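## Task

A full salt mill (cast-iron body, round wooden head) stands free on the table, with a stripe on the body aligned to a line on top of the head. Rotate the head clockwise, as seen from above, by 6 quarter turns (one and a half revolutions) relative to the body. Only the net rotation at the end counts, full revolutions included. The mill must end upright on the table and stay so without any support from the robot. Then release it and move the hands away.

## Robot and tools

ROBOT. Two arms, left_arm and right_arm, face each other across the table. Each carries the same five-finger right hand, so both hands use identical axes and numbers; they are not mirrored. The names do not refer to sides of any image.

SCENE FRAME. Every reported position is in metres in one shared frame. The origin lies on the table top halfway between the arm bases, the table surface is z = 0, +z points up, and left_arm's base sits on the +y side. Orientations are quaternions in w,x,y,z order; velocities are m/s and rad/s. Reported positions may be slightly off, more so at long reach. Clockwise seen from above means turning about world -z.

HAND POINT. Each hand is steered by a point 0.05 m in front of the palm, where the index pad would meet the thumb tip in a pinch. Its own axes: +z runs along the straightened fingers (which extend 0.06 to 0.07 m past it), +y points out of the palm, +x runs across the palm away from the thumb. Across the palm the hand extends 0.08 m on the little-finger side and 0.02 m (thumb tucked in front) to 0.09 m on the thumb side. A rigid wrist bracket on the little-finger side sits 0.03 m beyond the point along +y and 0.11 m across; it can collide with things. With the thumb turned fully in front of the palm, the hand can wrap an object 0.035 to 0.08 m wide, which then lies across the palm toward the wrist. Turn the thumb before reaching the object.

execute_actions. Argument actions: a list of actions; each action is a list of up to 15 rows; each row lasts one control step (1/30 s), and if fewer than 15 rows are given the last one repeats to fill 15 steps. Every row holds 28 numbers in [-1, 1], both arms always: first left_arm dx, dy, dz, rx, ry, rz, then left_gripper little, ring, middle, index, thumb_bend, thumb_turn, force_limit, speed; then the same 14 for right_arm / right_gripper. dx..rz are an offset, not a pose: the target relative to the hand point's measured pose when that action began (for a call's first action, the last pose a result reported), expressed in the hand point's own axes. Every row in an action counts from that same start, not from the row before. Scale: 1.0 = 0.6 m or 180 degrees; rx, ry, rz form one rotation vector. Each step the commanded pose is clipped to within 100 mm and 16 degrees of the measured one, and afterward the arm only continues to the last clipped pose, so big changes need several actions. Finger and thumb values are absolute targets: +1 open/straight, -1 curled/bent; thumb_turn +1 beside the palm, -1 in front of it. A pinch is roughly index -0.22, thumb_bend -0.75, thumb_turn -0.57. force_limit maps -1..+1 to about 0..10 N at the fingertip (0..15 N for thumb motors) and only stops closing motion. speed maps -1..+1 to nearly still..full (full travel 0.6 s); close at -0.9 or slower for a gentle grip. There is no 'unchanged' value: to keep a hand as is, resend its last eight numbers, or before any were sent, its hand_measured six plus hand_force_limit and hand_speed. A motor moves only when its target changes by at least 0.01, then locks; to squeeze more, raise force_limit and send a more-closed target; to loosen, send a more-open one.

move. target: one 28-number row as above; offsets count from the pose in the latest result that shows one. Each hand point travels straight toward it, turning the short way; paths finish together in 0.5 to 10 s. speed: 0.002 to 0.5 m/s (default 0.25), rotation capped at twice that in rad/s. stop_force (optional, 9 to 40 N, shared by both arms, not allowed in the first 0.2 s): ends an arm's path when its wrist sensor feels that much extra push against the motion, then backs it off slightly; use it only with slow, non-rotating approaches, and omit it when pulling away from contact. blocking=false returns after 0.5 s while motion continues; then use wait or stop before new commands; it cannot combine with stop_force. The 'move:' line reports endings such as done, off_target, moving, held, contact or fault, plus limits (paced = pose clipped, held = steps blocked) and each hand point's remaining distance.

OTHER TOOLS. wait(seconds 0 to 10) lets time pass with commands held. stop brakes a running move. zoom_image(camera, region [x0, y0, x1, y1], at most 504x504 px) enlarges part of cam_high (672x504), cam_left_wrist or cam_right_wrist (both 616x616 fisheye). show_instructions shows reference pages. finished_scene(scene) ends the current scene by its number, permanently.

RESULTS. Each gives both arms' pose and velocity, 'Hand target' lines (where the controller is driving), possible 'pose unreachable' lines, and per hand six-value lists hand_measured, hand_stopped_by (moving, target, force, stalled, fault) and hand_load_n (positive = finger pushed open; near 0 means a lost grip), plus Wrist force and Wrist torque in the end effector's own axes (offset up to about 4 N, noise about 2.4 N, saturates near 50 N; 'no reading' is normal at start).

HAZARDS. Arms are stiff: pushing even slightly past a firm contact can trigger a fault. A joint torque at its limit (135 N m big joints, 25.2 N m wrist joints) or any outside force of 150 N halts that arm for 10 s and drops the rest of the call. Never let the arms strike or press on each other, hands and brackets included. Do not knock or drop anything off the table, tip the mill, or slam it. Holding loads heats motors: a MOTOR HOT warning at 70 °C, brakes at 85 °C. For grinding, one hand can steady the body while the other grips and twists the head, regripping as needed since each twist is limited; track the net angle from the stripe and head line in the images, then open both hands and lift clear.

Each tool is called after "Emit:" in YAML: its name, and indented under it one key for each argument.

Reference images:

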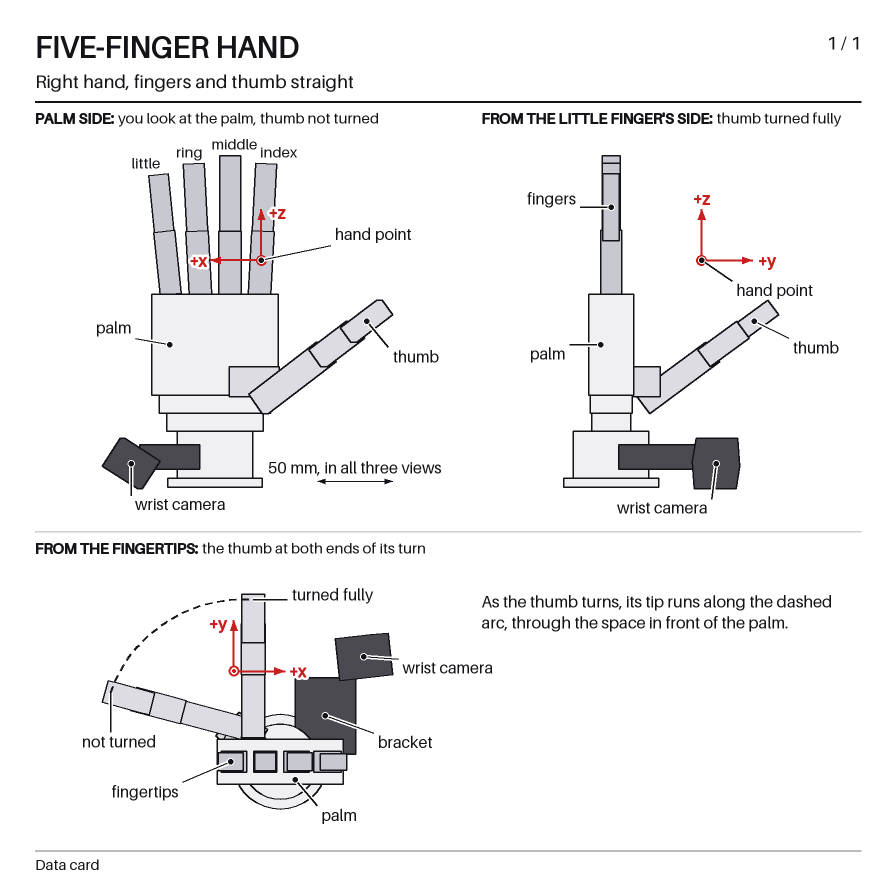

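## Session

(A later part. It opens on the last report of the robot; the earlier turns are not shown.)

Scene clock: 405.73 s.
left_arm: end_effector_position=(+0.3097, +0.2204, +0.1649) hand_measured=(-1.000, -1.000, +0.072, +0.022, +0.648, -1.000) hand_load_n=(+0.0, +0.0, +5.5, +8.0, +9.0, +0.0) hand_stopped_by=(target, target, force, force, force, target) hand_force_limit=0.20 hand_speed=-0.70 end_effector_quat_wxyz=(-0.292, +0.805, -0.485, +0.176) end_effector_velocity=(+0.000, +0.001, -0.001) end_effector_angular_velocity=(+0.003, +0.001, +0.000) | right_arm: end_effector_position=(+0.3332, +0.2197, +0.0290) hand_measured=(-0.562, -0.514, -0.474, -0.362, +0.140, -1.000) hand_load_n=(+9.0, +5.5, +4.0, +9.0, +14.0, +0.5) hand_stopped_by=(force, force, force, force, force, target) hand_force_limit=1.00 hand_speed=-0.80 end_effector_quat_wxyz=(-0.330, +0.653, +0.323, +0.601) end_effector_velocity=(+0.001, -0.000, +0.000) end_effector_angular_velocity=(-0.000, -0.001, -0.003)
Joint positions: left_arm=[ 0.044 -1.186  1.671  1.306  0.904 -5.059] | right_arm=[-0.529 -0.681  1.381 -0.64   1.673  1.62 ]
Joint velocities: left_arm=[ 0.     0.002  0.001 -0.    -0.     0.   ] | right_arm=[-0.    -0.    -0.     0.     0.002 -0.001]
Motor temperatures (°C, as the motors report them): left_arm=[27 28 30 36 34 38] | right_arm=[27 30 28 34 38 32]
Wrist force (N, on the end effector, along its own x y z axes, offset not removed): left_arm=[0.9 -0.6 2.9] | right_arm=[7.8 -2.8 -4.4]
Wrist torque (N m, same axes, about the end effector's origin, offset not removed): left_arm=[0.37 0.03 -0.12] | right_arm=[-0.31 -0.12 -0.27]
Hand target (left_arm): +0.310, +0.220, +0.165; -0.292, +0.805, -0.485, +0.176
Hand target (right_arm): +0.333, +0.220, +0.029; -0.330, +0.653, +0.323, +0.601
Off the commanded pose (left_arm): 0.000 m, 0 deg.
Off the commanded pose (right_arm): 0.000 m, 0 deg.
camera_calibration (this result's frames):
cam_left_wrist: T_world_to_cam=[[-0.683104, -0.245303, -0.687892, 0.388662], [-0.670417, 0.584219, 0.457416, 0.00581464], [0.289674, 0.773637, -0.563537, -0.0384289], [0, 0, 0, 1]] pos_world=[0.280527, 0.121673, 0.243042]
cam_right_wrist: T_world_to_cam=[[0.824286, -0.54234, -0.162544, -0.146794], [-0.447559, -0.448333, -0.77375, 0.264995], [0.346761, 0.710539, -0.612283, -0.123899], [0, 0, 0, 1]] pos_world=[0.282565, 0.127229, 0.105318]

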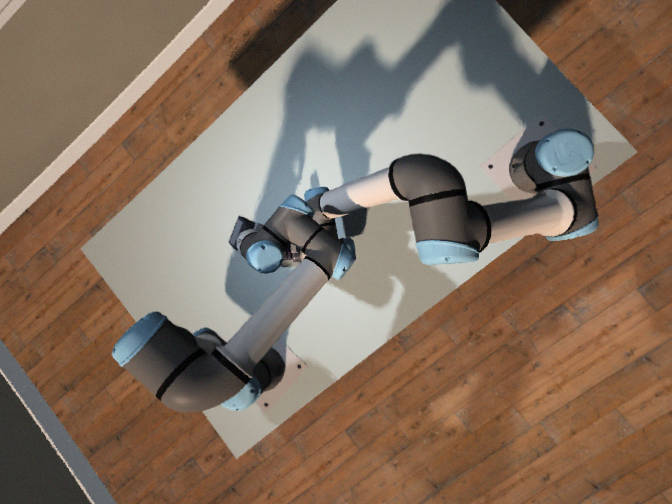

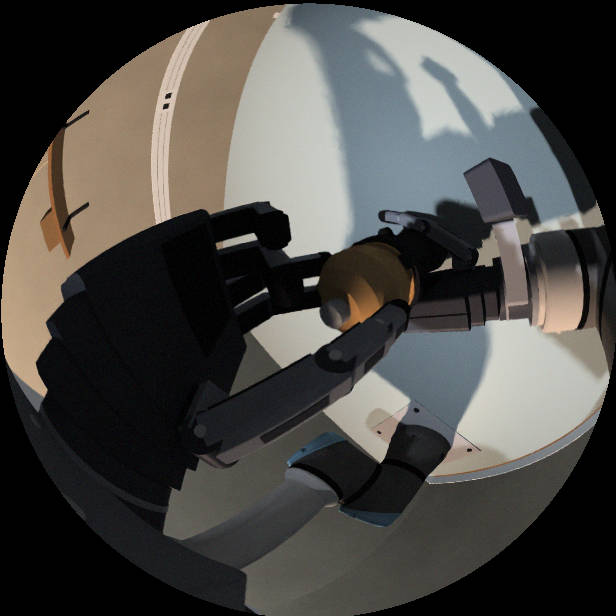

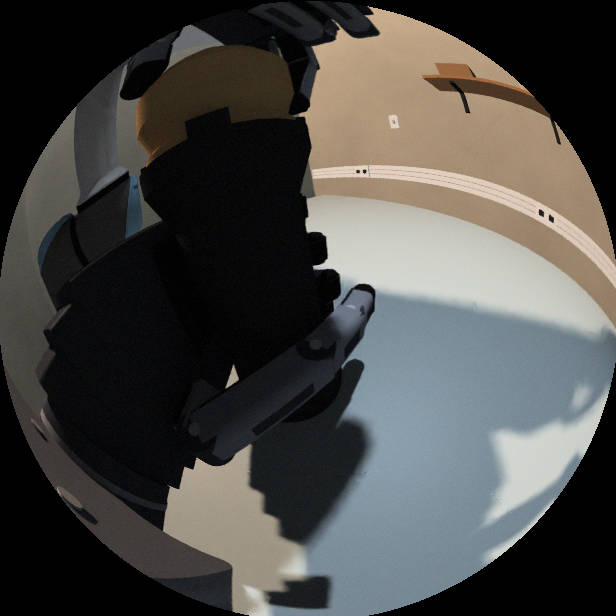

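Emit:
execute_actions:
  actions:
    - [[0,0,0,0,0,0,-1,-1,-0.5,-0.5,-0.55,-1,1,-0.8, 0,0,0,0,0,0,-0.9,-0.9,-0.97,-0.97,-0.97,-1,1,-0.8],[0,0,0,0,0,0,-1,-1,-0.5,-0.5,-0.55,-1,1,-0.8, 0,0,0,0,0,0,-0.9,-0.9,-0.97,-0.97,-0.97,-1,1,-0.8],[0,0,0,0,0,0,-1,-1,-0.5,-0.5,-0.55,-1,1,-0.8, 0,0,0,0,0,0,-0.9,-0.9,-0.97,-0.97,-0.97,-1,1,-0.8],[0,0,0,0,0,0,-1,-1,-0.5,-0.5,-0.55,-1,1,-0.8, 0,0,0,0,0,0,-0.9,-0.9,-0.97,-0.97,-0.97,-1,1,-0.8],[0,0,0,0,0,0,-1,-1,-0.5,-0.5,-0.55,-1,1,-0.8, 0,0,0,0,0,0,-0.9,-0.9,-0.97,-0.97,-0.97,-1,1,-0.8],[0,0,0,0,0,0,-1,-1,-0.5,-0.5,-0.55,-1,1,-0.8, 0,0,0,0,0,0,-0.9,-0.9,-0.97,-0.97,-0.97,-1,1,-0.8],[0,0,0,0,0,0,-1,-1,-0.55,-0.55,-0.55,-1,0.6,-0.8, 0,0,0,0,0,0,-0.9,-0.9,-0.97,-0.97,-0.97,-1,1,-0.8]]

Emit:
move:
  target: [0.01117,-0.00439,0.00368,0,0.0890,0.1064,-1,-1,-0.55,-0.55,-0.55,-1,0.6,-0.8, 0,0,0,0,0,0,-0.9,-0.9,-0.97,-0.97,-0.97,-1,1,-0.8]
  speed: 0.2

Scene clock: 463.53 s.
left_arm: end_effector_position=(+0.3097, +0.2204, +0.1649) hand_measured=(-1.000, -1.000, +0.064, +0.022, +0.630, -1.000) hand_load_n=(+0.0, +0.0, +9.0, +8.0, +12.0, +0.0) hand_stopped_by=(target, target, force, force, force, target) hand_force_limit=0.60 hand_speed=-0.80 end_effector_quat_wxyz=(-0.292, +0.805, -0.485, +0.176) end_effector_velocity=(+0.000, -0.000, +0.000) end_effector_angular_velocity=(-0.000, -0.000, +0.000) | right_arm: end_effector_position=(+0.3332, +0.2197, +0.0290) hand_measured=(-0.562, -0.514, -0.474, -0.362, +0.140, -1.000) hand_load_n=(+8.5, +5.5, +4.0, +9.0, +14.0, +0.5) hand_stopped_by=(force, force, force, force, force, target) hand_force_limit=1.00 hand_speed=-0.80 end_effector_quat_wxyz=(-0.330, +0.653, +0.323, +0.601) end_effector_velocity=(-0.000, +0.000, +0.000) end_effector_angular_velocity=(-0.001, -0.001, +0.002)
Joint positions: left_arm=[ 0.044 -1.186  1.671  1.306  0.904 -5.059] | right_arm=[-0.529 -0.681  1.381 -0.64   1.673  1.62 ]
Joint velocities: left_arm=[ 0.001  0.    -0.002  0.001 -0.     0.   ] | right_arm=[ 0.     0.    -0.001  0.001 -0.002 -0.001]
Motor temperatures (°C, as the motors report them): left_arm=[27 28 30 36 34 38] | right_arm=[27 30 28 34 38 32]
Wrist force (N, on the end effector, along its own x y z axes, offset not removed): left_arm=[0.7 0.1 4.0] | right_arm=[6.8 -3.9 -7.4]
Wrist torque (N m, same axes, about the end effector's origin, offset not removed): left_arm=[0.38 -0.01 -0.20] | right_arm=[-0.31 0.16 -0.45]
Hand target (left_arm): +0.310, +0.220, +0.165; -0.292, +0.805, -0.485, +0.176
Hand target (right_arm): +0.333, +0.220, +0.029; -0.330, +0.653, +0.323, +0.601
Off the commanded pose (left_arm): 0.000 m, 0 deg.
Off the commanded pose (right_arm): 0.000 m, 0 deg.
camera_calibration (this result's frames):
cam_left_wrist: T_world_to_cam=[[-0.683103, -0.245303, -0.687893, 0.388662], [-0.670417, 0.584219, 0.457416, 0.00581482], [0.289674, 0.773637, -0.563537, -0.038429], [0, 0, 0, 1]] pos_world=[0.280527, 0.121673, 0.243042]
cam_right_wrist: T_world_to_cam=[[0.824286, -0.54234, -0.162544, -0.146794], [-0.447559, -0.448333, -0.77375, 0.264995], [0.346761, 0.710539, -0.612284, -0.123899], [0, 0, 0, 1]] pos_world=[0.282565, 0.127229, 0.105318]

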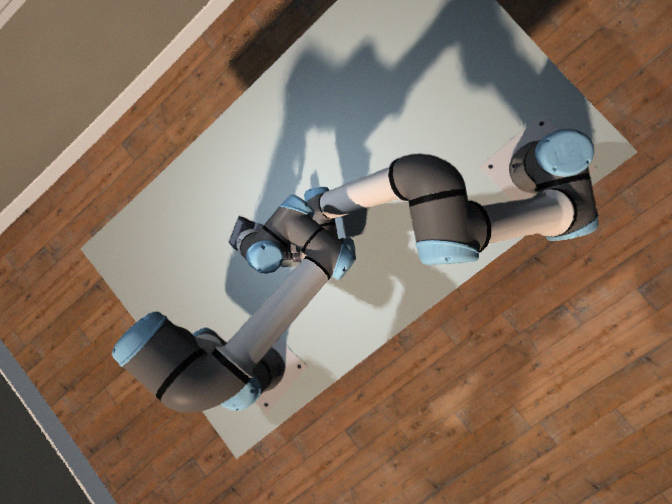

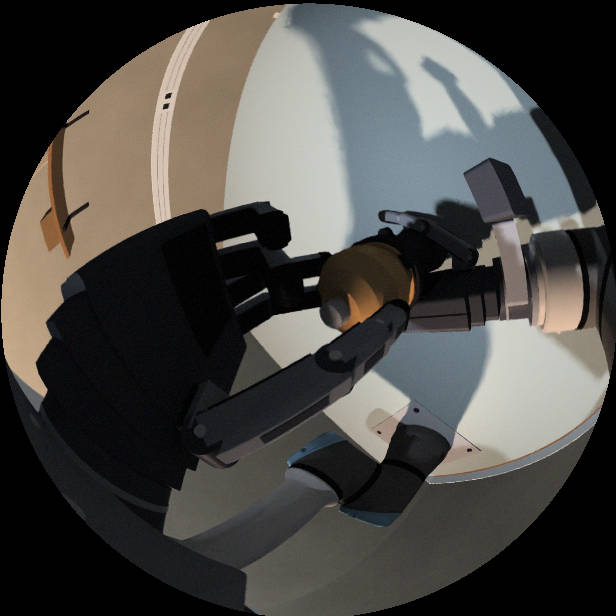

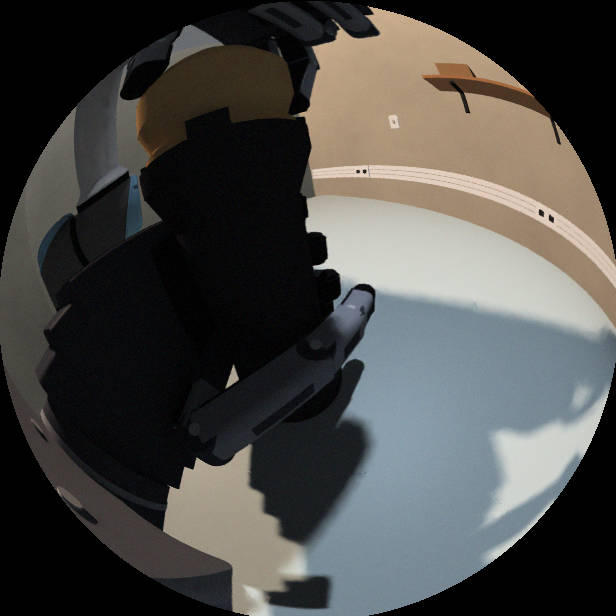

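Scene clock: 465.10 s.
left_arm: end_effector_position=(+0.3159, +0.2160, +0.1648) hand_measured=(-1.000, -1.000, +0.064, +0.022, +0.630, -1.000) hand_load_n=(+0.0, +0.0, +9.5, +6.0, +11.5, -7.5) hand_stopped_by=(target, target, force, force, force, target) hand_force_limit=0.60 hand_speed=-0.80 end_effector_quat_wxyz=(-0.248, +0.681, -0.648, +0.235) end_effector_velocity=(+0.001, +0.001, -0.000) end_effector_angular_velocity=(+0.000, +0.002, -0.010) | right_arm: end_effector_position=(+0.3332, +0.2197, +0.0290) hand_measured=(-0.562, -0.514, -0.474, -0.362, +0.140, -1.000) hand_load_n=(+9.0, +5.5, +4.0, +9.0, +14.0, +0.0) hand_stopped_by=(force, force, force, force, force, target) hand_force_limit=1.00 hand_speed=-0.80 end_effector_quat_wxyz=(-0.330, +0.653, +0.323, +0.601) end_effector_velocity=(-0.000, +0.001, +0.001) end_effector_angular_velocity=(+0.002, +0.000, +0.000)
Joint positions: left_arm=[ 0.014 -1.317  1.759  1.018  0.881 -4.537] | right_arm=[-0.529 -0.681  1.381 -0.64   1.673  1.62 ]
Joint velocities: left_arm=[ 0.003 -0.004  0.003 -0.008  0.004  0.016] | right_arm=[ 0.    -0.    -0.001  0.    -0.     0.001]
Motor temperatures (°C, as the motors report them): left_arm=[27 28 30 36 34 38] | right_arm=[27 30 28 34 38 32]
Wrist force (N, on the end effector, along its own x y z axes, offset not removed): left_arm=[4.9 -2.7 -0.5] | right_arm=[3.1 -6.8 4.1]
Wrist torque (N m, same axes, about the end effector's origin, offset not removed): left_arm=[0.17 -0.41 -0.24] | right_arm=[-1.00 0.03 -1.03]
Hand target (left_arm): +0.316, +0.216, +0.165; -0.248, +0.681, -0.648, +0.235
Hand target (right_arm): +0.333, +0.220, +0.029; -0.330, +0.653, +0.323, +0.601
Off the commanded pose (left_arm): 0.000 m, 0 deg.
Off the commanded pose (right_arm): 0.000 m, 0 deg.
move: done
camera_calibration (this result's frames):
cam_left_wrist: T_world_to_cam=[[-0.722582, 0.0655405, -0.688171, 0.337108], [-0.361957, 0.812255, 0.457415, -0.134175], [0.58895, 0.579608, -0.563198, -0.0895722], [0, 0, 0, 1]] pos_world=[0.247776, 0.138807, 0.242915]
cam_right_wrist: T_world_to_cam=[[0.824286, -0.54234, -0.162544, -0.146794], [-0.447559, -0.448333, -0.77375, 0.264995], [0.346761, 0.710539, -0.612283, -0.123899], [0, 0, 0, 1]] pos_world=[0.282565, 0.127229, 0.105318]

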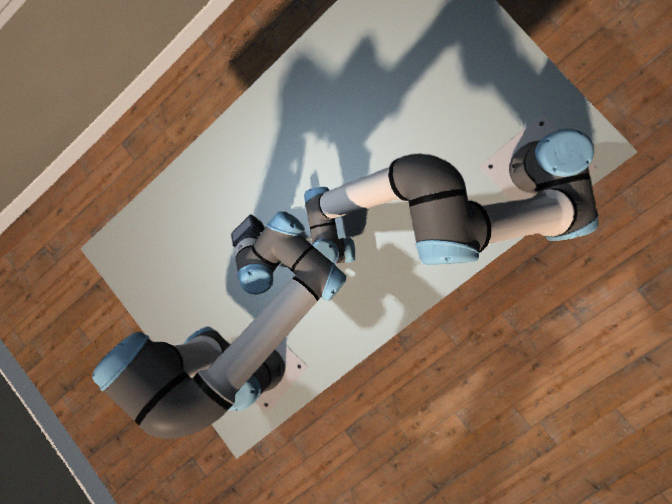

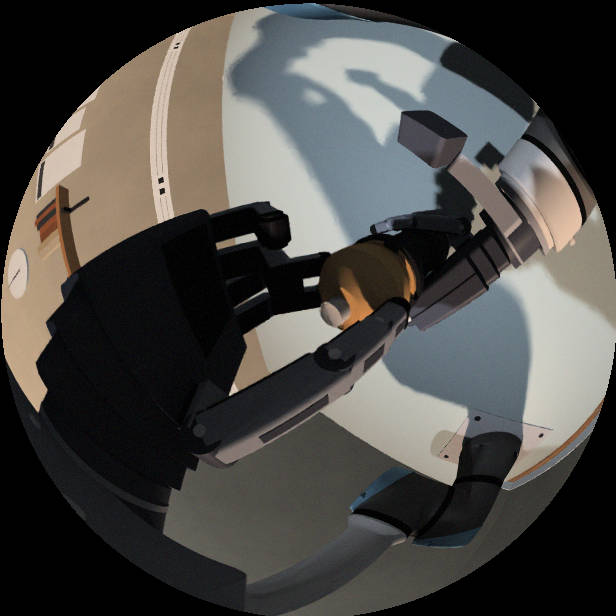

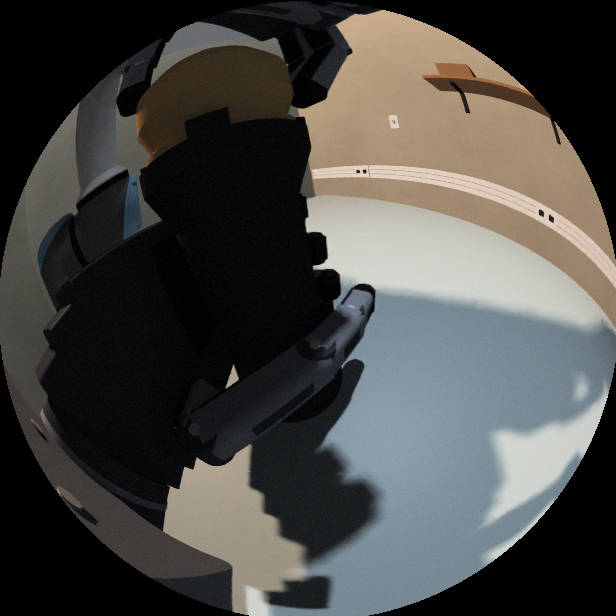

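Emit:
zoom_image:
  camera: "cam_left_wrist"
  region: [280, 220, 440, 360]

Region (280, 220, 440, 360) of cam_left_wrist's 616x616 image, scaled by 3.150, with more detail than that image has; it fills the top 441 rows of this view, and the rest is white.

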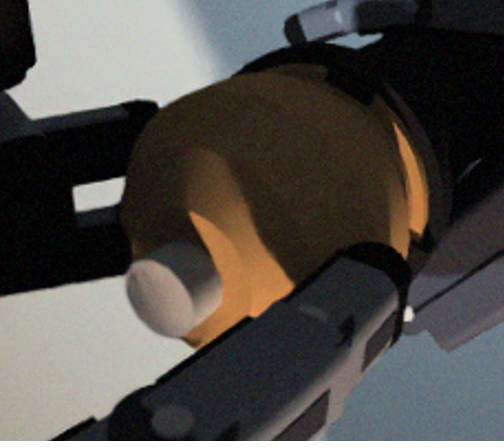

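Emit:
execute_actions:
  actions:
    - [ [0.0002,-0.0001,0.0001,0,0.0018,0.0021,-1,-1,-0.57,-0.57,-0.57,-1,1,-0.8,0,0,0,0,0,0,-0.9,-0.9,-0.97,-0.97,-0.97,-1,1,-0.8], [0.0004,-0.0002,0.0002,0,0.0036,0.0043,-1,-1,-0.57,-0.57,-0.57,-1,1,-0.8,0,0,0,0,0,0,-0.9,-0.9,-0.97,-0.97,-0.97,-1,1,-0.8], [0.0006,-0.0004,0.0003,0,0.0057,0.0068,-1,-1,-0.57,-0.57,-0.57,-1,1,-0.8,0,0,0,0,0,0,-0.9,-0.9,-0.97,-0.97,-0.97,-1,1,-0.8], [0.0010,-0.0006,0.0005,0,0.0085,0.0102,-1,-1,-0.57,-0.57,-0.57,-1,1,-0.8,0,0,0,0,0,0,-0.9,-0.9,-0.97,-0.97,-0.97,-1,1,-0.8], [0.0014,-0.0008,0.0007,0,0.0121,0.0145,-1,-1,-0.57,-0.57,-0.57,-1,1,-0.8,0,0,0,0,0,0,-0.9,-0.9,-0.97,-0.97,-0.97,-1,1,-0.8], [0.0018,-0.0011,0.0009,0,0.0160,0.0192,-1,-1,-0.57,-0.57,-0.57,-1,1,-0.8,0,0,0,0,0,0,-0.9,-0.9,-0.97,-0.97,-0.97,-1,1,-0.8], [0.0024,-0.0014,0.0012,0,0.0214,0.0255,-1,-1,-0.57,-0.57,-0.57,-1,1,-0.8,0,0,0,0,0,0,-0.9,-0.9,-0.97,-0.97,-0.97,-1,1,-0.8], [0.0031,-0.0017,0.0014,0,0.0267,0.0319,-1,-1,-0.57,-0.57,-0.57,-1,1,-0.8,0,0,0,0,0,0,-0.9,-0.9,-0.97,-0.97,-0.97,-1,1,-0.8], [0.0037,-0.0020,0.0017,0,0.0320,0.0383,-1,-1,-0.57,-0.57,-0.57,-1,1,-0.8,0,0,0,0,0,0,-0.9,-0.9,-0.97,-0.97,-0.97,-1,1,-0.8], [0.0044,-0.0023,0.0019,0,0.0374,0.0447,-1,-1,-0.57,-0.57,-0.57,-1,1,-0.8,0,0,0,0,0,0,-0.9,-0.9,-0.97,-0.97,-0.97,-1,1,-0.8], [0.0050,-0.0026,0.0022,0,0.0427,0.0511,-1,-1,-0.57,-0.57,-0.57,-1,1,-0.8,0,0,0,0,0,0,-0.9,-0.9,-0.97,-0.97,-0.97,-1,1,-0.8], [0.0057,-0.0028,0.0024,0,0.0481,0.0575,-1,-1,-0.57,-0.57,-0.57,-1,1,-0.8,0,0,0,0,0,0,-0.9,-0.9,-0.97,-0.97,-0.97,-1,1,-0.8], [0.0064,-0.0031,0.0026,0,0.0534,0.0639,-1,-1,-0.57,-0.57,-0.57,-1,1,-0.8,0,0,0,0,0,0,-0.9,-0.9,-0.97,-0.97,-0.97,-1,1,-0.8], [0.0071,-0.0033,0.0028,0,0.0588,0.0703,-1,-1,-0.57,-0.57,-0.57,-1,1,-0.8,0,0,0,0,0,0,-0.9,-0.9,-0.97,-0.97,-0.97,-1,1,-0.8], [0.0078,-0.0035,0.0030,0,0.0641,0.0766,-1,-1,-0.57,-0.57,-0.57,-1,1,-0.8,0,0,0,0,0,0,-0.9,-0.9,-0.97,-0.97,-0.97,-1,1,-0.8] ]
    - [ [0.0035,-0.0019,0.0016,0,0.0303,0.0362,-1,-1,-0.55,-0.55,-0.55,-1,1,-0.8,0,0,0,0,0,0,-0.9,-0.9,-0.97,-0.97,-0.97,-1,1,-0.8], [0.0042,-0.0022,0.0018,0,0.0356,0.0426,-1,-1,-0.55,-0.55,-0.55,-1,1,-0.8,0,0,0,0,0,0,-0.9,-0.9,-0.97,-0.97,-0.97,-1,1,-0.8], [0.0048,-0.0025,0.0021,0,0.0410,0.0490,-1,-1,-0.55,-0.55,-0.55,-1,1,-0.8,0,0,0,0,0,0,-0.9,-0.9,-0.97,-0.97,-0.97,-1,1,-0.8], [0.0055,-0.0028,0.0023,0,0.0463,0.0554,-1,-1,-0.55,-0.55,-0.55,-1,1,-0.8,0,0,0,0,0,0,-0.9,-0.9,-0.97,-0.97,-0.97,-1,1,-0.8], [0.0062,-0.0030,0.0025,0,0.0516,0.0617,-1,-1,-0.55,-0.55,-0.55,-1,1,-0.8,0,0,0,0,0,0,-0.9,-0.9,-0.97,-0.97,-0.97,-1,1,-0.8], [0.0069,-0.0032,0.0027,0,0.0570,0.0681,-1,-1,-0.55,-0.55,-0.55,-1,1,-0.8,0,0,0,0,0,0,-0.9,-0.9,-0.97,-0.97,-0.97,-1,1,-0.8], [0.0076,-0.0035,0.0029,0,0.0623,0.0745,-1,-1,-0.55,-0.55,-0.55,-1,1,-0.8,0,0,0,0,0,0,-0.9,-0.9,-0.97,-0.97,-0.97,-1,1,-0.8], [0.0083,-0.0037,0.0031,0,0.0677,0.0809,-1,-1,-0.55,-0.55,-0.55,-1,1,-0.8,0,0,0,0,0,0,-0.9,-0.9,-0.97,-0.97,-0.97,-1,1,-0.8], [0.0090,-0.0039,0.0033,0,0.0730,0.0873,-1,-1,-0.55,-0.55,-0.55,-1,1,-0.8,0,0,0,0,0,0,-0.9,-0.9,-0.97,-0.97,-0.97,-1,1,-0.8], [0.0097,-0.0041,0.0034,0,0.0783,0.0937,-1,-1,-0.55,-0.55,-0.55,-1,1,-0.8,0,0,0,0,0,0,-0.9,-0.9,-0.97,-0.97,-0.97,-1,1,-0.8], [0.0104,-0.0042,0.0036,0,0.0837,0.1001,-1,-1,-0.55,-0.55,-0.55,-1,1,-0.8,0,0,0,0,0,0,-0.9,-0.9,-0.97,-0.97,-0.97,-1,1,-0.8], [0.0112,-0.0044,0.0037,0,0.0890,0.1065,-1,-1,-0.55,-0.55,-0.55,-1,1,-0.8,0,0,0,0,0,0,-0.9,-0.9,-0.97,-0.97,-0.97,-1,1,-0.8], [0.0119,-0.0045,0.0038,0,0.0944,0.1128,-1,-1,-0.55,-0.55,-0.55,-1,1,-0.8,0,0,0,0,0,0,-0.9,-0.9,-0.97,-0.97,-0.97,-1,1,-0.8], [0.0127,-0.0046,0.0039,0,0.0997,0.1192,-1,-1,-0.55,-0.55,-0.55,-1,1,-0.8,0,0,0,0,0,0,-0.9,-0.9,-0.97,-0.97,-0.97,-1,1,-0.8], [0.0134,-0.0048,0.0040,0,0.1050,0.1256,-1,-1,-0.55,-0.55,-0.55,-1,1,-0.8,0,0,0,0,0,0,-0.9,-0.9,-0.97,-0.97,-0.97,-1,1,-0.8] ]
    - [ [0.0035,-0.0019,0.0016,0,0.0303,0.0362,-1,-1,-0.57,-0.57,-0.57,-1,1,-0.8,0,0,0,0,0,0,-0.9,-0.9,-0.97,-0.97,-0.97,-1,1,-0.8], [0.0042,-0.0022,0.0018,0,0.0356,0.0426,-1,-1,-0.57,-0.57,-0.57,-1,1,-0.8,0,0,0,0,0,0,-0.9,-0.9,-0.97,-0.97,-0.97,-1,1,-0.8], [0.0048,-0.0025,0.0021,0,0.0410,0.0490,-1,-1,-0.57,-0.57,-0.57,-1,1,-0.8,0,0,0,0,0,0,-0.9,-0.9,-0.97,-0.97,-0.97,-1,1,-0.8], [0.0055,-0.0028,0.0023,0,0.0463,0.0554,-1,-1,-0.57,-0.57,-0.57,-1,1,-0.8,0,0,0,0,0,0,-0.9,-0.9,-0.97,-0.97,-0.97,-1,1,-0.8], [0.0062,-0.0030,0.0025,0,0.0516,0.0617,-1,-1,-0.57,-0.57,-0.57,-1,1,-0.8,0,0,0,0,0,0,-0.9,-0.9,-0.97,-0.97,-0.97,-1,1,-0.8], [0.0069,-0.0032,0.0027,0,0.0570,0.0681,-1,-1,-0.57,-0.57,-0.57,-1,1,-0.8,0,0,0,0,0,0,-0.9,-0.9,-0.97,-0.97,-0.97,-1,1,-0.8], [0.0076,-0.0035,0.0029,0,0.0623,0.0745,-1,-1,-0.57,-0.57,-0.57,-1,1,-0.8,0,0,0,0,0,0,-0.9,-0.9,-0.97,-0.97,-0.97,-1,1,-0.8], [0.0083,-0.0037,0.0031,0,0.0677,0.0809,-1,-1,-0.57,-0.57,-0.57,-1,1,-0.8,0,0,0,0,0,0,-0.9,-0.9,-0.97,-0.97,-0.97,-1,1,-0.8], [0.0090,-0.0039,0.0033,0,0.0730,0.0873,-1,-1,-0.57,-0.57,-0.57,-1,1,-0.8,0,0,0,0,0,0,-0.9,-0.9,-0.97,-0.97,-0.97,-1,1,-0.8], [0.0097,-0.0041,0.0034,0,0.0783,0.0937,-1,-1,-0.57,-0.57,-0.57,-1,1,-0.8,0,0,0,0,0,0,-0.9,-0.9,-0.97,-0.97,-0.97,-1,1,-0.8], [0.0104,-0.0042,0.0036,0,0.0837,0.1001,-1,-1,-0.57,-0.57,-0.57,-1,1,-0.8,0,0,0,0,0,0,-0.9,-0.9,-0.97,-0.97,-0.97,-1,1,-0.8], [0.0112,-0.0044,0.0037,0,0.0890,0.1065,-1,-1,-0.57,-0.57,-0.57,-1,1,-0.8,0,0,0,0,0,0,-0.9,-0.9,-0.97,-0.97,-0.97,-1,1,-0.8], [0.0119,-0.0045,0.0038,0,0.0944,0.1128,-1,-1,-0.57,-0.57,-0.57,-1,1,-0.8,0,0,0,0,0,0,-0.9,-0.9,-0.97,-0.97,-0.97,-1,1,-0.8], [0.0127,-0.0046,0.0039,0,0.0997,0.1192,-1,-1,-0.57,-0.57,-0.57,-1,1,-0.8,0,0,0,0,0,0,-0.9,-0.9,-0.97,-0.97,-0.97,-1,1,-0.8], [0.0134,-0.0048,0.0040,0,0.1050,0.1256,-1,-1,-0.57,-0.57,-0.57,-1,1,-0.8,0,0,0,0,0,0,-0.9,-0.9,-0.97,-0.97,-0.97,-1,1,-0.8] ]

Emit:
wait:
  seconds: 0.6

Scene clock: 525.90 s.
left_arm: end_effector_position=(+0.3204, +0.1977, +0.1660) hand_measured=(-1.000, -1.000, +0.052, -0.002, +0.638, -1.000) hand_load_n=(+0.0, +0.0, +9.5, +7.0, +13.5, -9.0) hand_stopped_by=(target, target, force, force, force, target) hand_force_limit=1.00 hand_speed=-0.80 end_effector_quat_wxyz=(-0.122, +0.297, -0.889, +0.327) end_effector_velocity=(-0.003, -0.012, +0.000) end_effector_angular_velocity=(+0.015, -0.005, -0.763) | right_arm: end_effector_position=(+0.3332, +0.2197, +0.0290) hand_measured=(-0.562, -0.514, -0.474, -0.362, +0.140, -1.000) hand_load_n=(+10.0, +6.0, +4.5, +9.0, +14.0, +0.0) hand_stopped_by=(force, force, force, force, force, target) hand_force_limit=1.00 hand_speed=-0.80 end_effector_quat_wxyz=(-0.330, +0.653, +0.323, +0.601) end_effector_velocity=(-0.002, +0.001, +0.000) end_effector_angular_velocity=(+0.002, +0.001, +0.003)
Joint positions: left_arm=[ 0.13  -1.565  1.906  0.554  1.327 -3.399] | right_arm=[-0.529 -0.681  1.381 -0.64   1.673  1.62 ]
Joint velocities: left_arm=[ 0.227 -0.069  0.029 -0.14   0.612  0.801] | right_arm=[ 0.002 -0.    -0.    -0.    -0.002  0.002]
Motor temperatures (°C, as the motors report them): left_arm=[27 28 30 36 34 38] | right_arm=[27 30 28 34 38 32]
Wrist force (N, on the end effector, along its own x y z axes, offset not removed): left_arm=[5.4 -2.7 -1.8] | right_arm=[4.0 -2.7 9.0]
Wrist torque (N m, same axes, about the end effector's origin, offset not removed): left_arm=[-0.04 -0.36 -0.33] | right_arm=[-0.89 -0.64 -0.30]
Hand target (left_arm): +0.320, +0.196, +0.166; +0.105, -0.246, +0.904, -0.333
Hand target (right_arm): +0.333, +0.220, +0.029; -0.330, +0.653, +0.323, +0.601
Off the commanded pose (left_arm): 0.002 m, 7 deg.
Off the commanded pose (right_arm): 0.000 m, 0 deg.
camera_calibration (this result's frames):
cam_left_wrist: T_world_to_cam=[[-0.337774, 0.633207, -0.696389, 0.108257], [0.451392, 0.758216, 0.470483, -0.3703], [0.825926, -0.155427, -0.54193, -0.0150507], [0, 0, 0, 1]] pos_world=[0.216148, 0.209878, 0.241453]
cam_right_wrist: T_world_to_cam=[[0.824286, -0.542339, -0.162544, -0.146794], [-0.447559, -0.448333, -0.77375, 0.264995], [0.346761, 0.710539, -0.612283, -0.123899], [0, 0, 0, 1]] pos_world=[0.282565, 0.127229, 0.105318]

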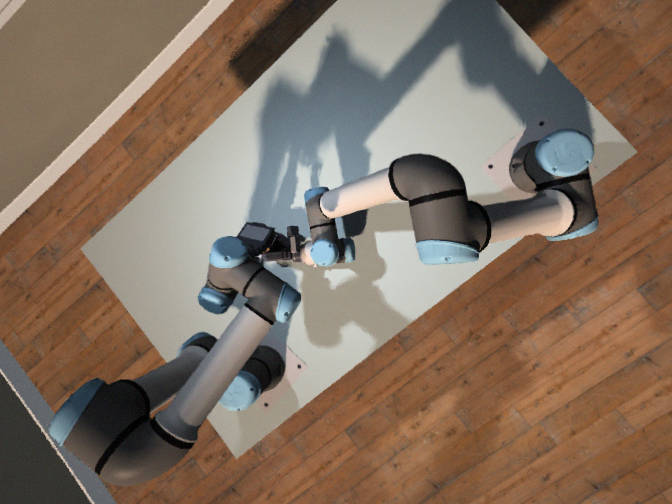

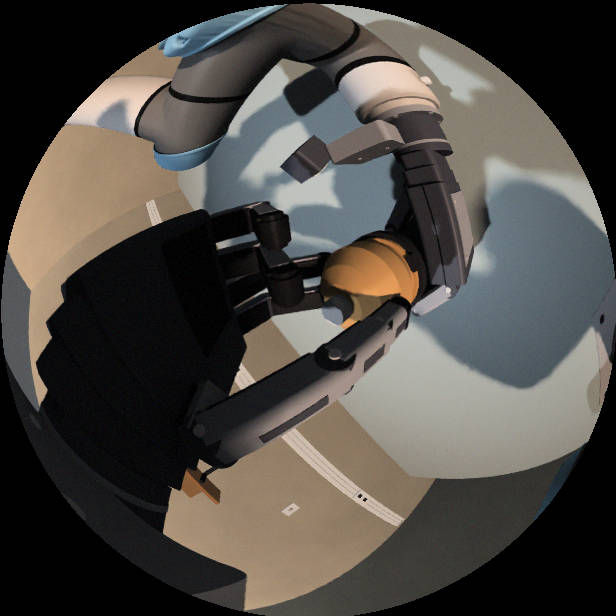

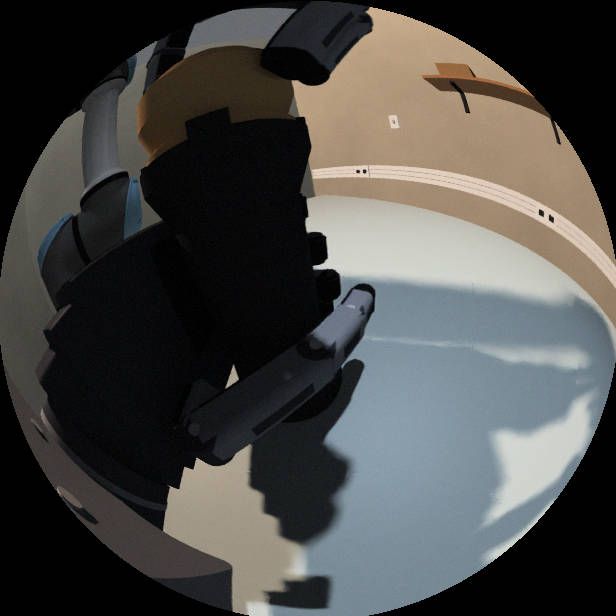

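Scene clock: 526.50 s.
left_arm: end_effector_position=(+0.3195, +0.1956, +0.1662) hand_measured=(-1.000, -1.000, +0.052, -0.002, +0.638, -1.000) hand_load_n=(+0.0, +0.0, +10.5, +7.0, +12.5, -7.0) hand_stopped_by=(target, target, force, force, force, target) hand_force_limit=1.00 hand_speed=-0.80 end_effector_quat_wxyz=(-0.105, +0.246, -0.904, +0.333) end_effector_velocity=(+0.000, -0.001, +0.001) end_effector_angular_velocity=(-0.003, -0.001, -0.002) | right_arm: end_effector_position=(+0.3332, +0.2197, +0.0290) hand_measured=(-0.562, -0.514, -0.474, -0.362, +0.140, -1.000) hand_load_n=(+9.5, +6.0, +4.5, +9.0, +14.0, +0.0) hand_stopped_by=(force, force, force, force, force, target) hand_force_limit=1.00 hand_speed=-0.80 end_effector_quat_wxyz=(-0.330, +0.653, +0.323, +0.601) end_effector_velocity=(+0.001, +0.000, +0.001) end_effector_angular_velocity=(+0.000, -0.001, -0.000)
Joint positions: left_arm=[ 0.163 -1.573  1.909  0.537  1.417 -3.283] | right_arm=[-0.529 -0.681  1.381 -0.64   1.673  1.62 ]
Joint velocities: left_arm=[ 0.     0.    -0.003 -0.001  0.002  0.002] | right_arm=[-0.001  0.    -0.002  0.001 -0.001 -0.001]
Motor temperatures (°C, as the motors report them): left_arm=[27 28 30 36 34 38] | right_arm=[27 30 28 34 38 32]
Wrist force (N, on the end effector, along its own x y z axes, offset not removed): left_arm=[2.6 -2.1 1.6] | right_arm=[5.9 -2.2 6.5]
Wrist torque (N m, same axes, about the end effector's origin, offset not removed): left_arm=[0.02 -0.17 -0.28] | right_arm=[-0.66 -0.96 -0.42]
Hand target (left_arm): +0.320, +0.196, +0.166; +0.105, -0.246, +0.904, -0.333
Hand target (right_arm): +0.333, +0.220, +0.029; -0.330, +0.653, +0.323, +0.601
Off the commanded pose (left_arm): 0.001 m, 1 deg.
Off the commanded pose (right_arm): 0.000 m, 0 deg.
wait: 0.60 s; at rest by 0.43 s
camera_calibration (this result's frames):
cam_left_wrist: T_world_to_cam=[[-0.262475, 0.668304, -0.696044, 0.0785381], [0.532405, 0.701901, 0.47316, -0.383699], [0.804768, -0.246384, -0.540039, 0.00966982], [0, 0, 0, 1]] pos_world=[0.217115, 0.219214, 0.241439]
cam_right_wrist: T_world_to_cam=[[0.824286, -0.54234, -0.162544, -0.146794], [-0.447559, -0.448333, -0.773749, 0.264995], [0.346761, 0.710539, -0.612284, -0.123899], [0, 0, 0, 1]] pos_world=[0.282565, 0.127229, 0.105318]

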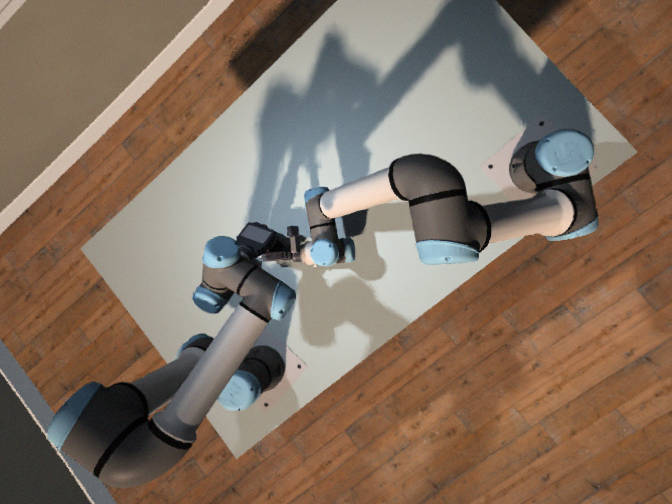

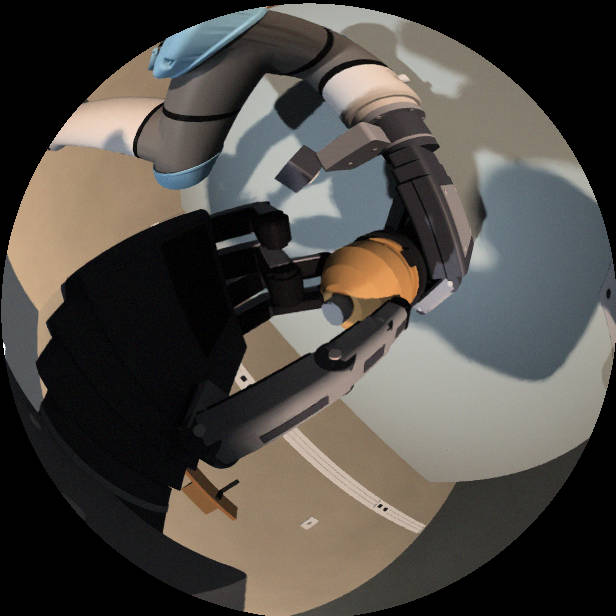

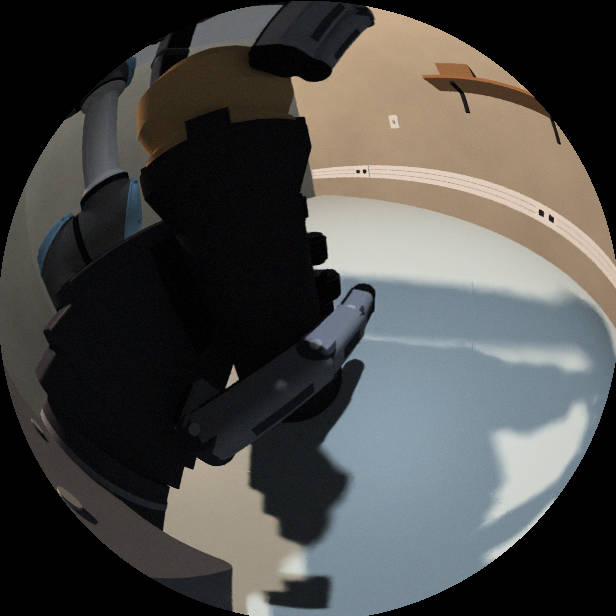

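Emit:
zoom_image:
  camera: "cam_left_wrist"
  region: [280, 220, 440, 360]

Region (280, 220, 440, 360) of cam_left_wrist's 616x616 image, scaled by 3.150, with more detail than that image has; it fills the top 441 rows of this view, and the rest is white.

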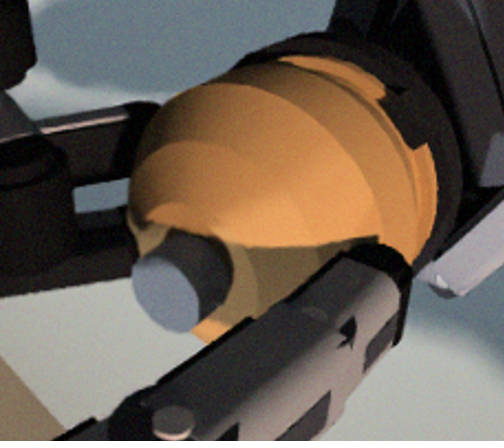

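Emit:
zoom_image:
  camera: "cam_high"
  region: [225, 210, 325, 290]

Region (225, 210, 325, 290) of cam_high's 672x504 image, scaled by 5.040, with more detail than that image has; it fills the top 403 rows of this view, and the rest is white.

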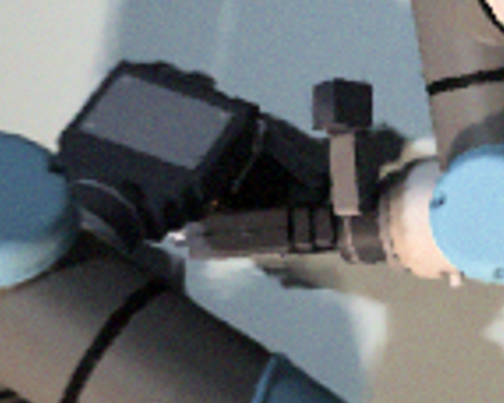

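Emit:
move:
  target: [0.02507,-0.0011,0.00295,-0.0010,0.2095,0.2347,-1,-1,-0.55,-0.55,-0.55,-1,1,-0.8, 0,0,0,0,0,0,-0.9,-0.9,-0.97,-0.97,-0.97,-1,1,-0.8]
  speed: 0.45

Emit:
move:
  target: [0.02851,-0.00439,0.003667,0,0.20156,0.24133,-1,-1,-0.57,-0.57,-0.57,-1,1,-0.8, 0,0,0,0,0,0,-0.9,-0.9,-0.97,-0.97,-0.97,-1,1,-0.8]
  speed: 0.45

Scene clock: 593.27 s.
left_arm: end_effector_position=(+0.3073, +0.1861, +0.1651) hand_measured=(-1.000, -1.000, +0.056, -0.008, +0.626, -1.000) hand_load_n=(+0.0, +0.0, +20.5, +13.0, +6.5, -5.0) hand_stopped_by=(target, target, force, force, force, target) hand_force_limit=1.00 hand_speed=-0.80 end_effector_quat_wxyz=(-0.076, +0.208, +0.917, -0.333) end_effector_velocity=(+0.001, -0.001, +0.000) end_effector_angular_velocity=(+0.001, +0.001, -0.009) | right_arm: end_effector_position=(+0.3333, +0.2197, +0.0290) hand_measured=(-0.562, -0.514, -0.474, -0.362, +0.140, -1.000) hand_load_n=(+18.5, +12.5, +6.5, +7.5, +13.0, -4.5) hand_stopped_by=(force, force, force, force, force, target) hand_force_limit=1.00 hand_speed=-0.80 end_effector_quat_wxyz=(-0.330, +0.653, +0.323, +0.601) end_effector_velocity=(+0.001, -0.000, +0.000) end_effector_angular_velocity=(+0.000, +0.001, -0.002)
Joint positions: left_arm=[ 0.474 -1.357  1.739  0.821  2.177 -2.167] | right_arm=[-0.529 -0.68   1.381 -0.64   1.674  1.62 ]
Joint velocities: left_arm=[ 0.003  0.007 -0.008  0.01   0.005  0.015] | right_arm=[-0.001 -0.    -0.     0.     0.002  0.001]
Motor temperatures (°C, as the motors report them): left_arm=[27 28 30 36 34 38] | right_arm=[27 30 28 34 38 32]
Wrist force (N, on the end effector, along its own x y z axes, offset not removed): left_arm=[-7.2 -39.0 8.3] | right_arm=[-2.5 -18.5 41.4]
Wrist torque (N m, same axes, about the end effector's origin, offset not removed): left_arm=[1.20 -0.31 -0.54] | right_arm=[-2.31 -3.21 -1.57]
Hand target (left_arm): +0.307, +0.186, +0.165; -0.076, +0.208, +0.917, -0.333
Hand target (right_arm): +0.333, +0.220, +0.029; -0.330, +0.653, +0.323, +0.601
Off the commanded pose (left_arm): 0.000 m, 0 deg.
Off the commanded pose (right_arm): 0.000 m, 0 deg.
move: done
camera_calibration (this result's frames):
cam_left_wrist: T_world_to_cam=[[0.400716, 0.604733, -0.688277, -0.11239], [0.887275, -0.0688581, 0.456072, -0.332806], [0.228409, -0.793446, -0.564157, 0.299522], [0, 0, 0, 1]] pos_world=[0.271913, 0.282704, 0.243406]
cam_right_wrist: T_world_to_cam=[[0.824221, -0.542443, -0.162525, -0.146818], [-0.447604, -0.448289, -0.773749, 0.265002], [0.346857, 0.710487, -0.612289, -0.123929], [0, 0, 0, 1]] pos_world=[0.282612, 0.127207, 0.105303]

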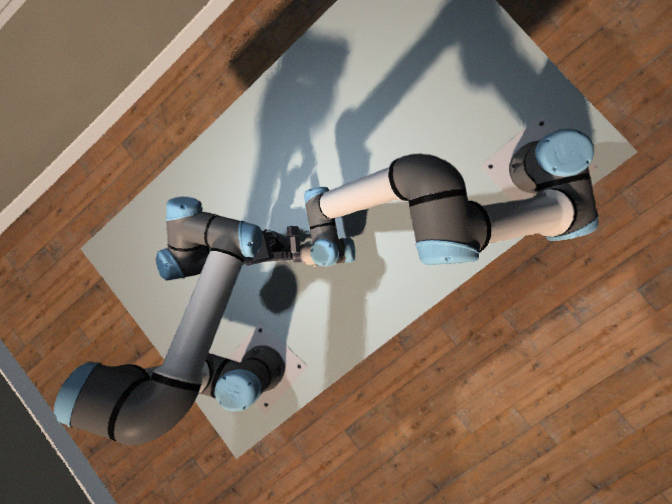

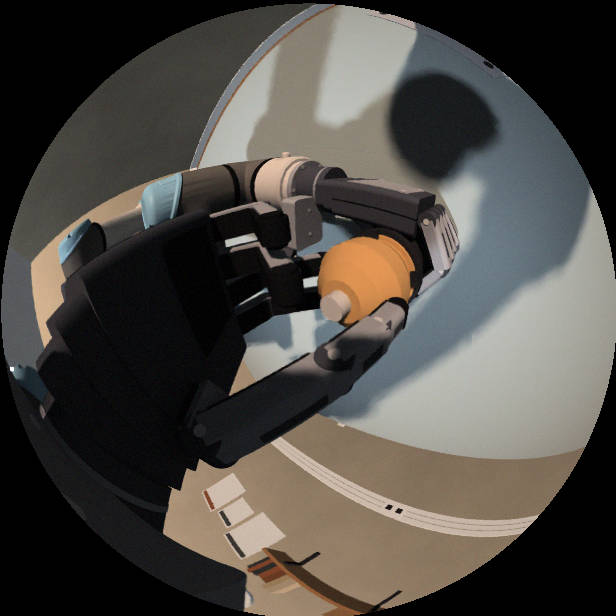

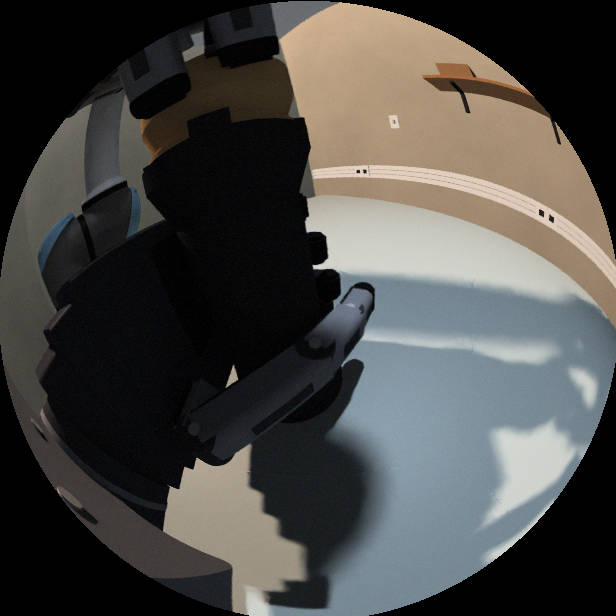

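Scene clock: 595.00 s.
left_arm: end_effector_position=(+0.2904, +0.1902, +0.1654) hand_measured=(-1.000, -1.000, +0.070, -0.006, +0.556, -1.000) hand_load_n=(+0.0, +0.0, +20.5, +20.0, +15.0, -5.5) hand_stopped_by=(target, target, force, force, force, target) hand_force_limit=1.00 hand_speed=-0.80 end_effector_quat_wxyz=(-0.224, +0.617, +0.709, -0.258) end_effector_velocity=(+0.001, -0.000, -0.000) end_effector_angular_velocity=(-0.000, +0.001, -0.010) | right_arm: end_effector_position=(+0.3334, +0.2197, +0.0291) hand_measured=(-0.554, -0.514, -0.474, -0.362, +0.140, -1.000) hand_load_n=(+20.0, +15.5, +7.0, +6.0, +13.0, -6.0) hand_stopped_by=(force, force, force, force, force, target) hand_force_limit=1.00 hand_speed=-0.80 end_effector_quat_wxyz=(-0.330, +0.653, +0.323, +0.601) end_effector_velocity=(-0.001, +0.000, -0.000) end_effector_angular_velocity=(-0.002, -0.001, +0.000)
Joint positions: left_arm=[ 0.511 -1.07   1.545  1.505  2.153 -0.902] | right_arm=[-0.529 -0.681  1.381 -0.64   1.674  1.62 ]
Joint velocities: left_arm=[ 0.     0.005 -0.005  0.007 -0.003  0.012] | right_arm=[ 0.001  0.    -0.     0.001  0.001 -0.002]
Motor temperatures (°C, as the motors report them): left_arm=[27 28 30 36 34 38] | right_arm=[27 30 28 34 38 32]
Wrist force (N, on the end effector, along its own x y z axes, offset not removed): left_arm=[-8.6 -36.7 7.7] | right_arm=[7.1 12.4 25.4]
Wrist torque (N m, same axes, about the end effector's origin, offset not removed): left_arm=[0.78 -0.34 -0.58] | right_arm=[-0.60 -2.93 2.13]
Hand target (left_arm): +0.290, +0.190, +0.165; -0.224, +0.617, +0.708, -0.258
Hand target (right_arm): +0.333, +0.220, +0.029; -0.330, +0.653, +0.323, +0.601
Off the commanded pose (left_arm): 0.000 m, 0 deg.
Off the commanded pose (right_arm): 0.000 m, 0 deg.
move: done
camera_calibration (this result's frames):
cam_left_wrist: T_world_to_cam=[[0.724943, -0.00207179, -0.688805, -0.0865111], [0.43226, -0.777207, 0.457276, -0.0509658], [-0.536291, -0.629242, -0.562535, 0.497346], [0, 0, 0, 1]] pos_world=[0.351468, 0.273161, 0.243491]
cam_right_wrist: T_world_to_cam=[[0.8241, -0.542614, -0.162573, -0.146836], [-0.447713, -0.448138, -0.773774, 0.26504], [0.347005, 0.710453, -0.612245, -0.123956], [0, 0, 0, 1]] pos_world=[0.282682, 0.127164, 0.105318]

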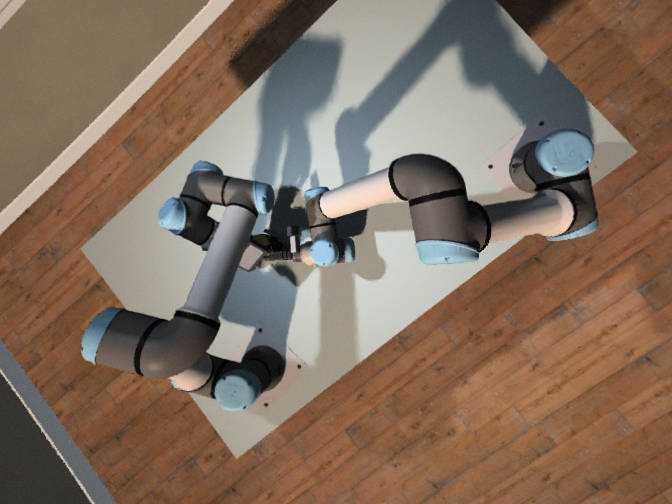

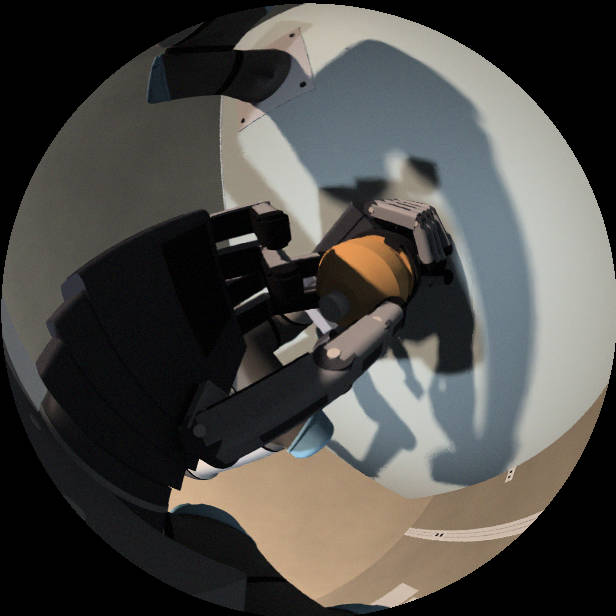

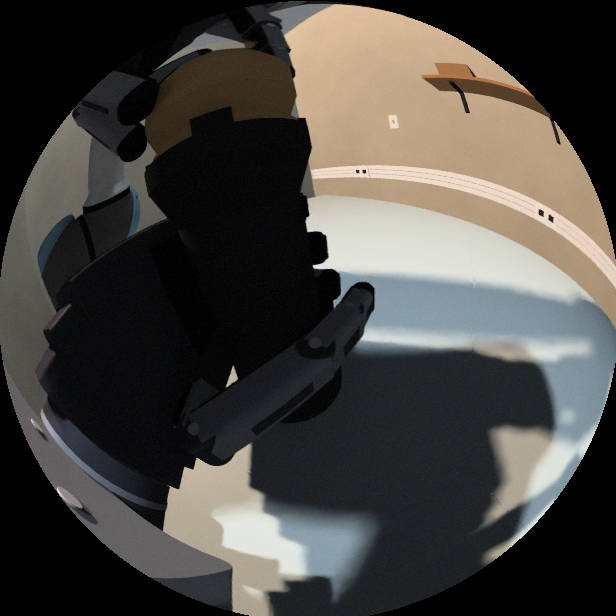

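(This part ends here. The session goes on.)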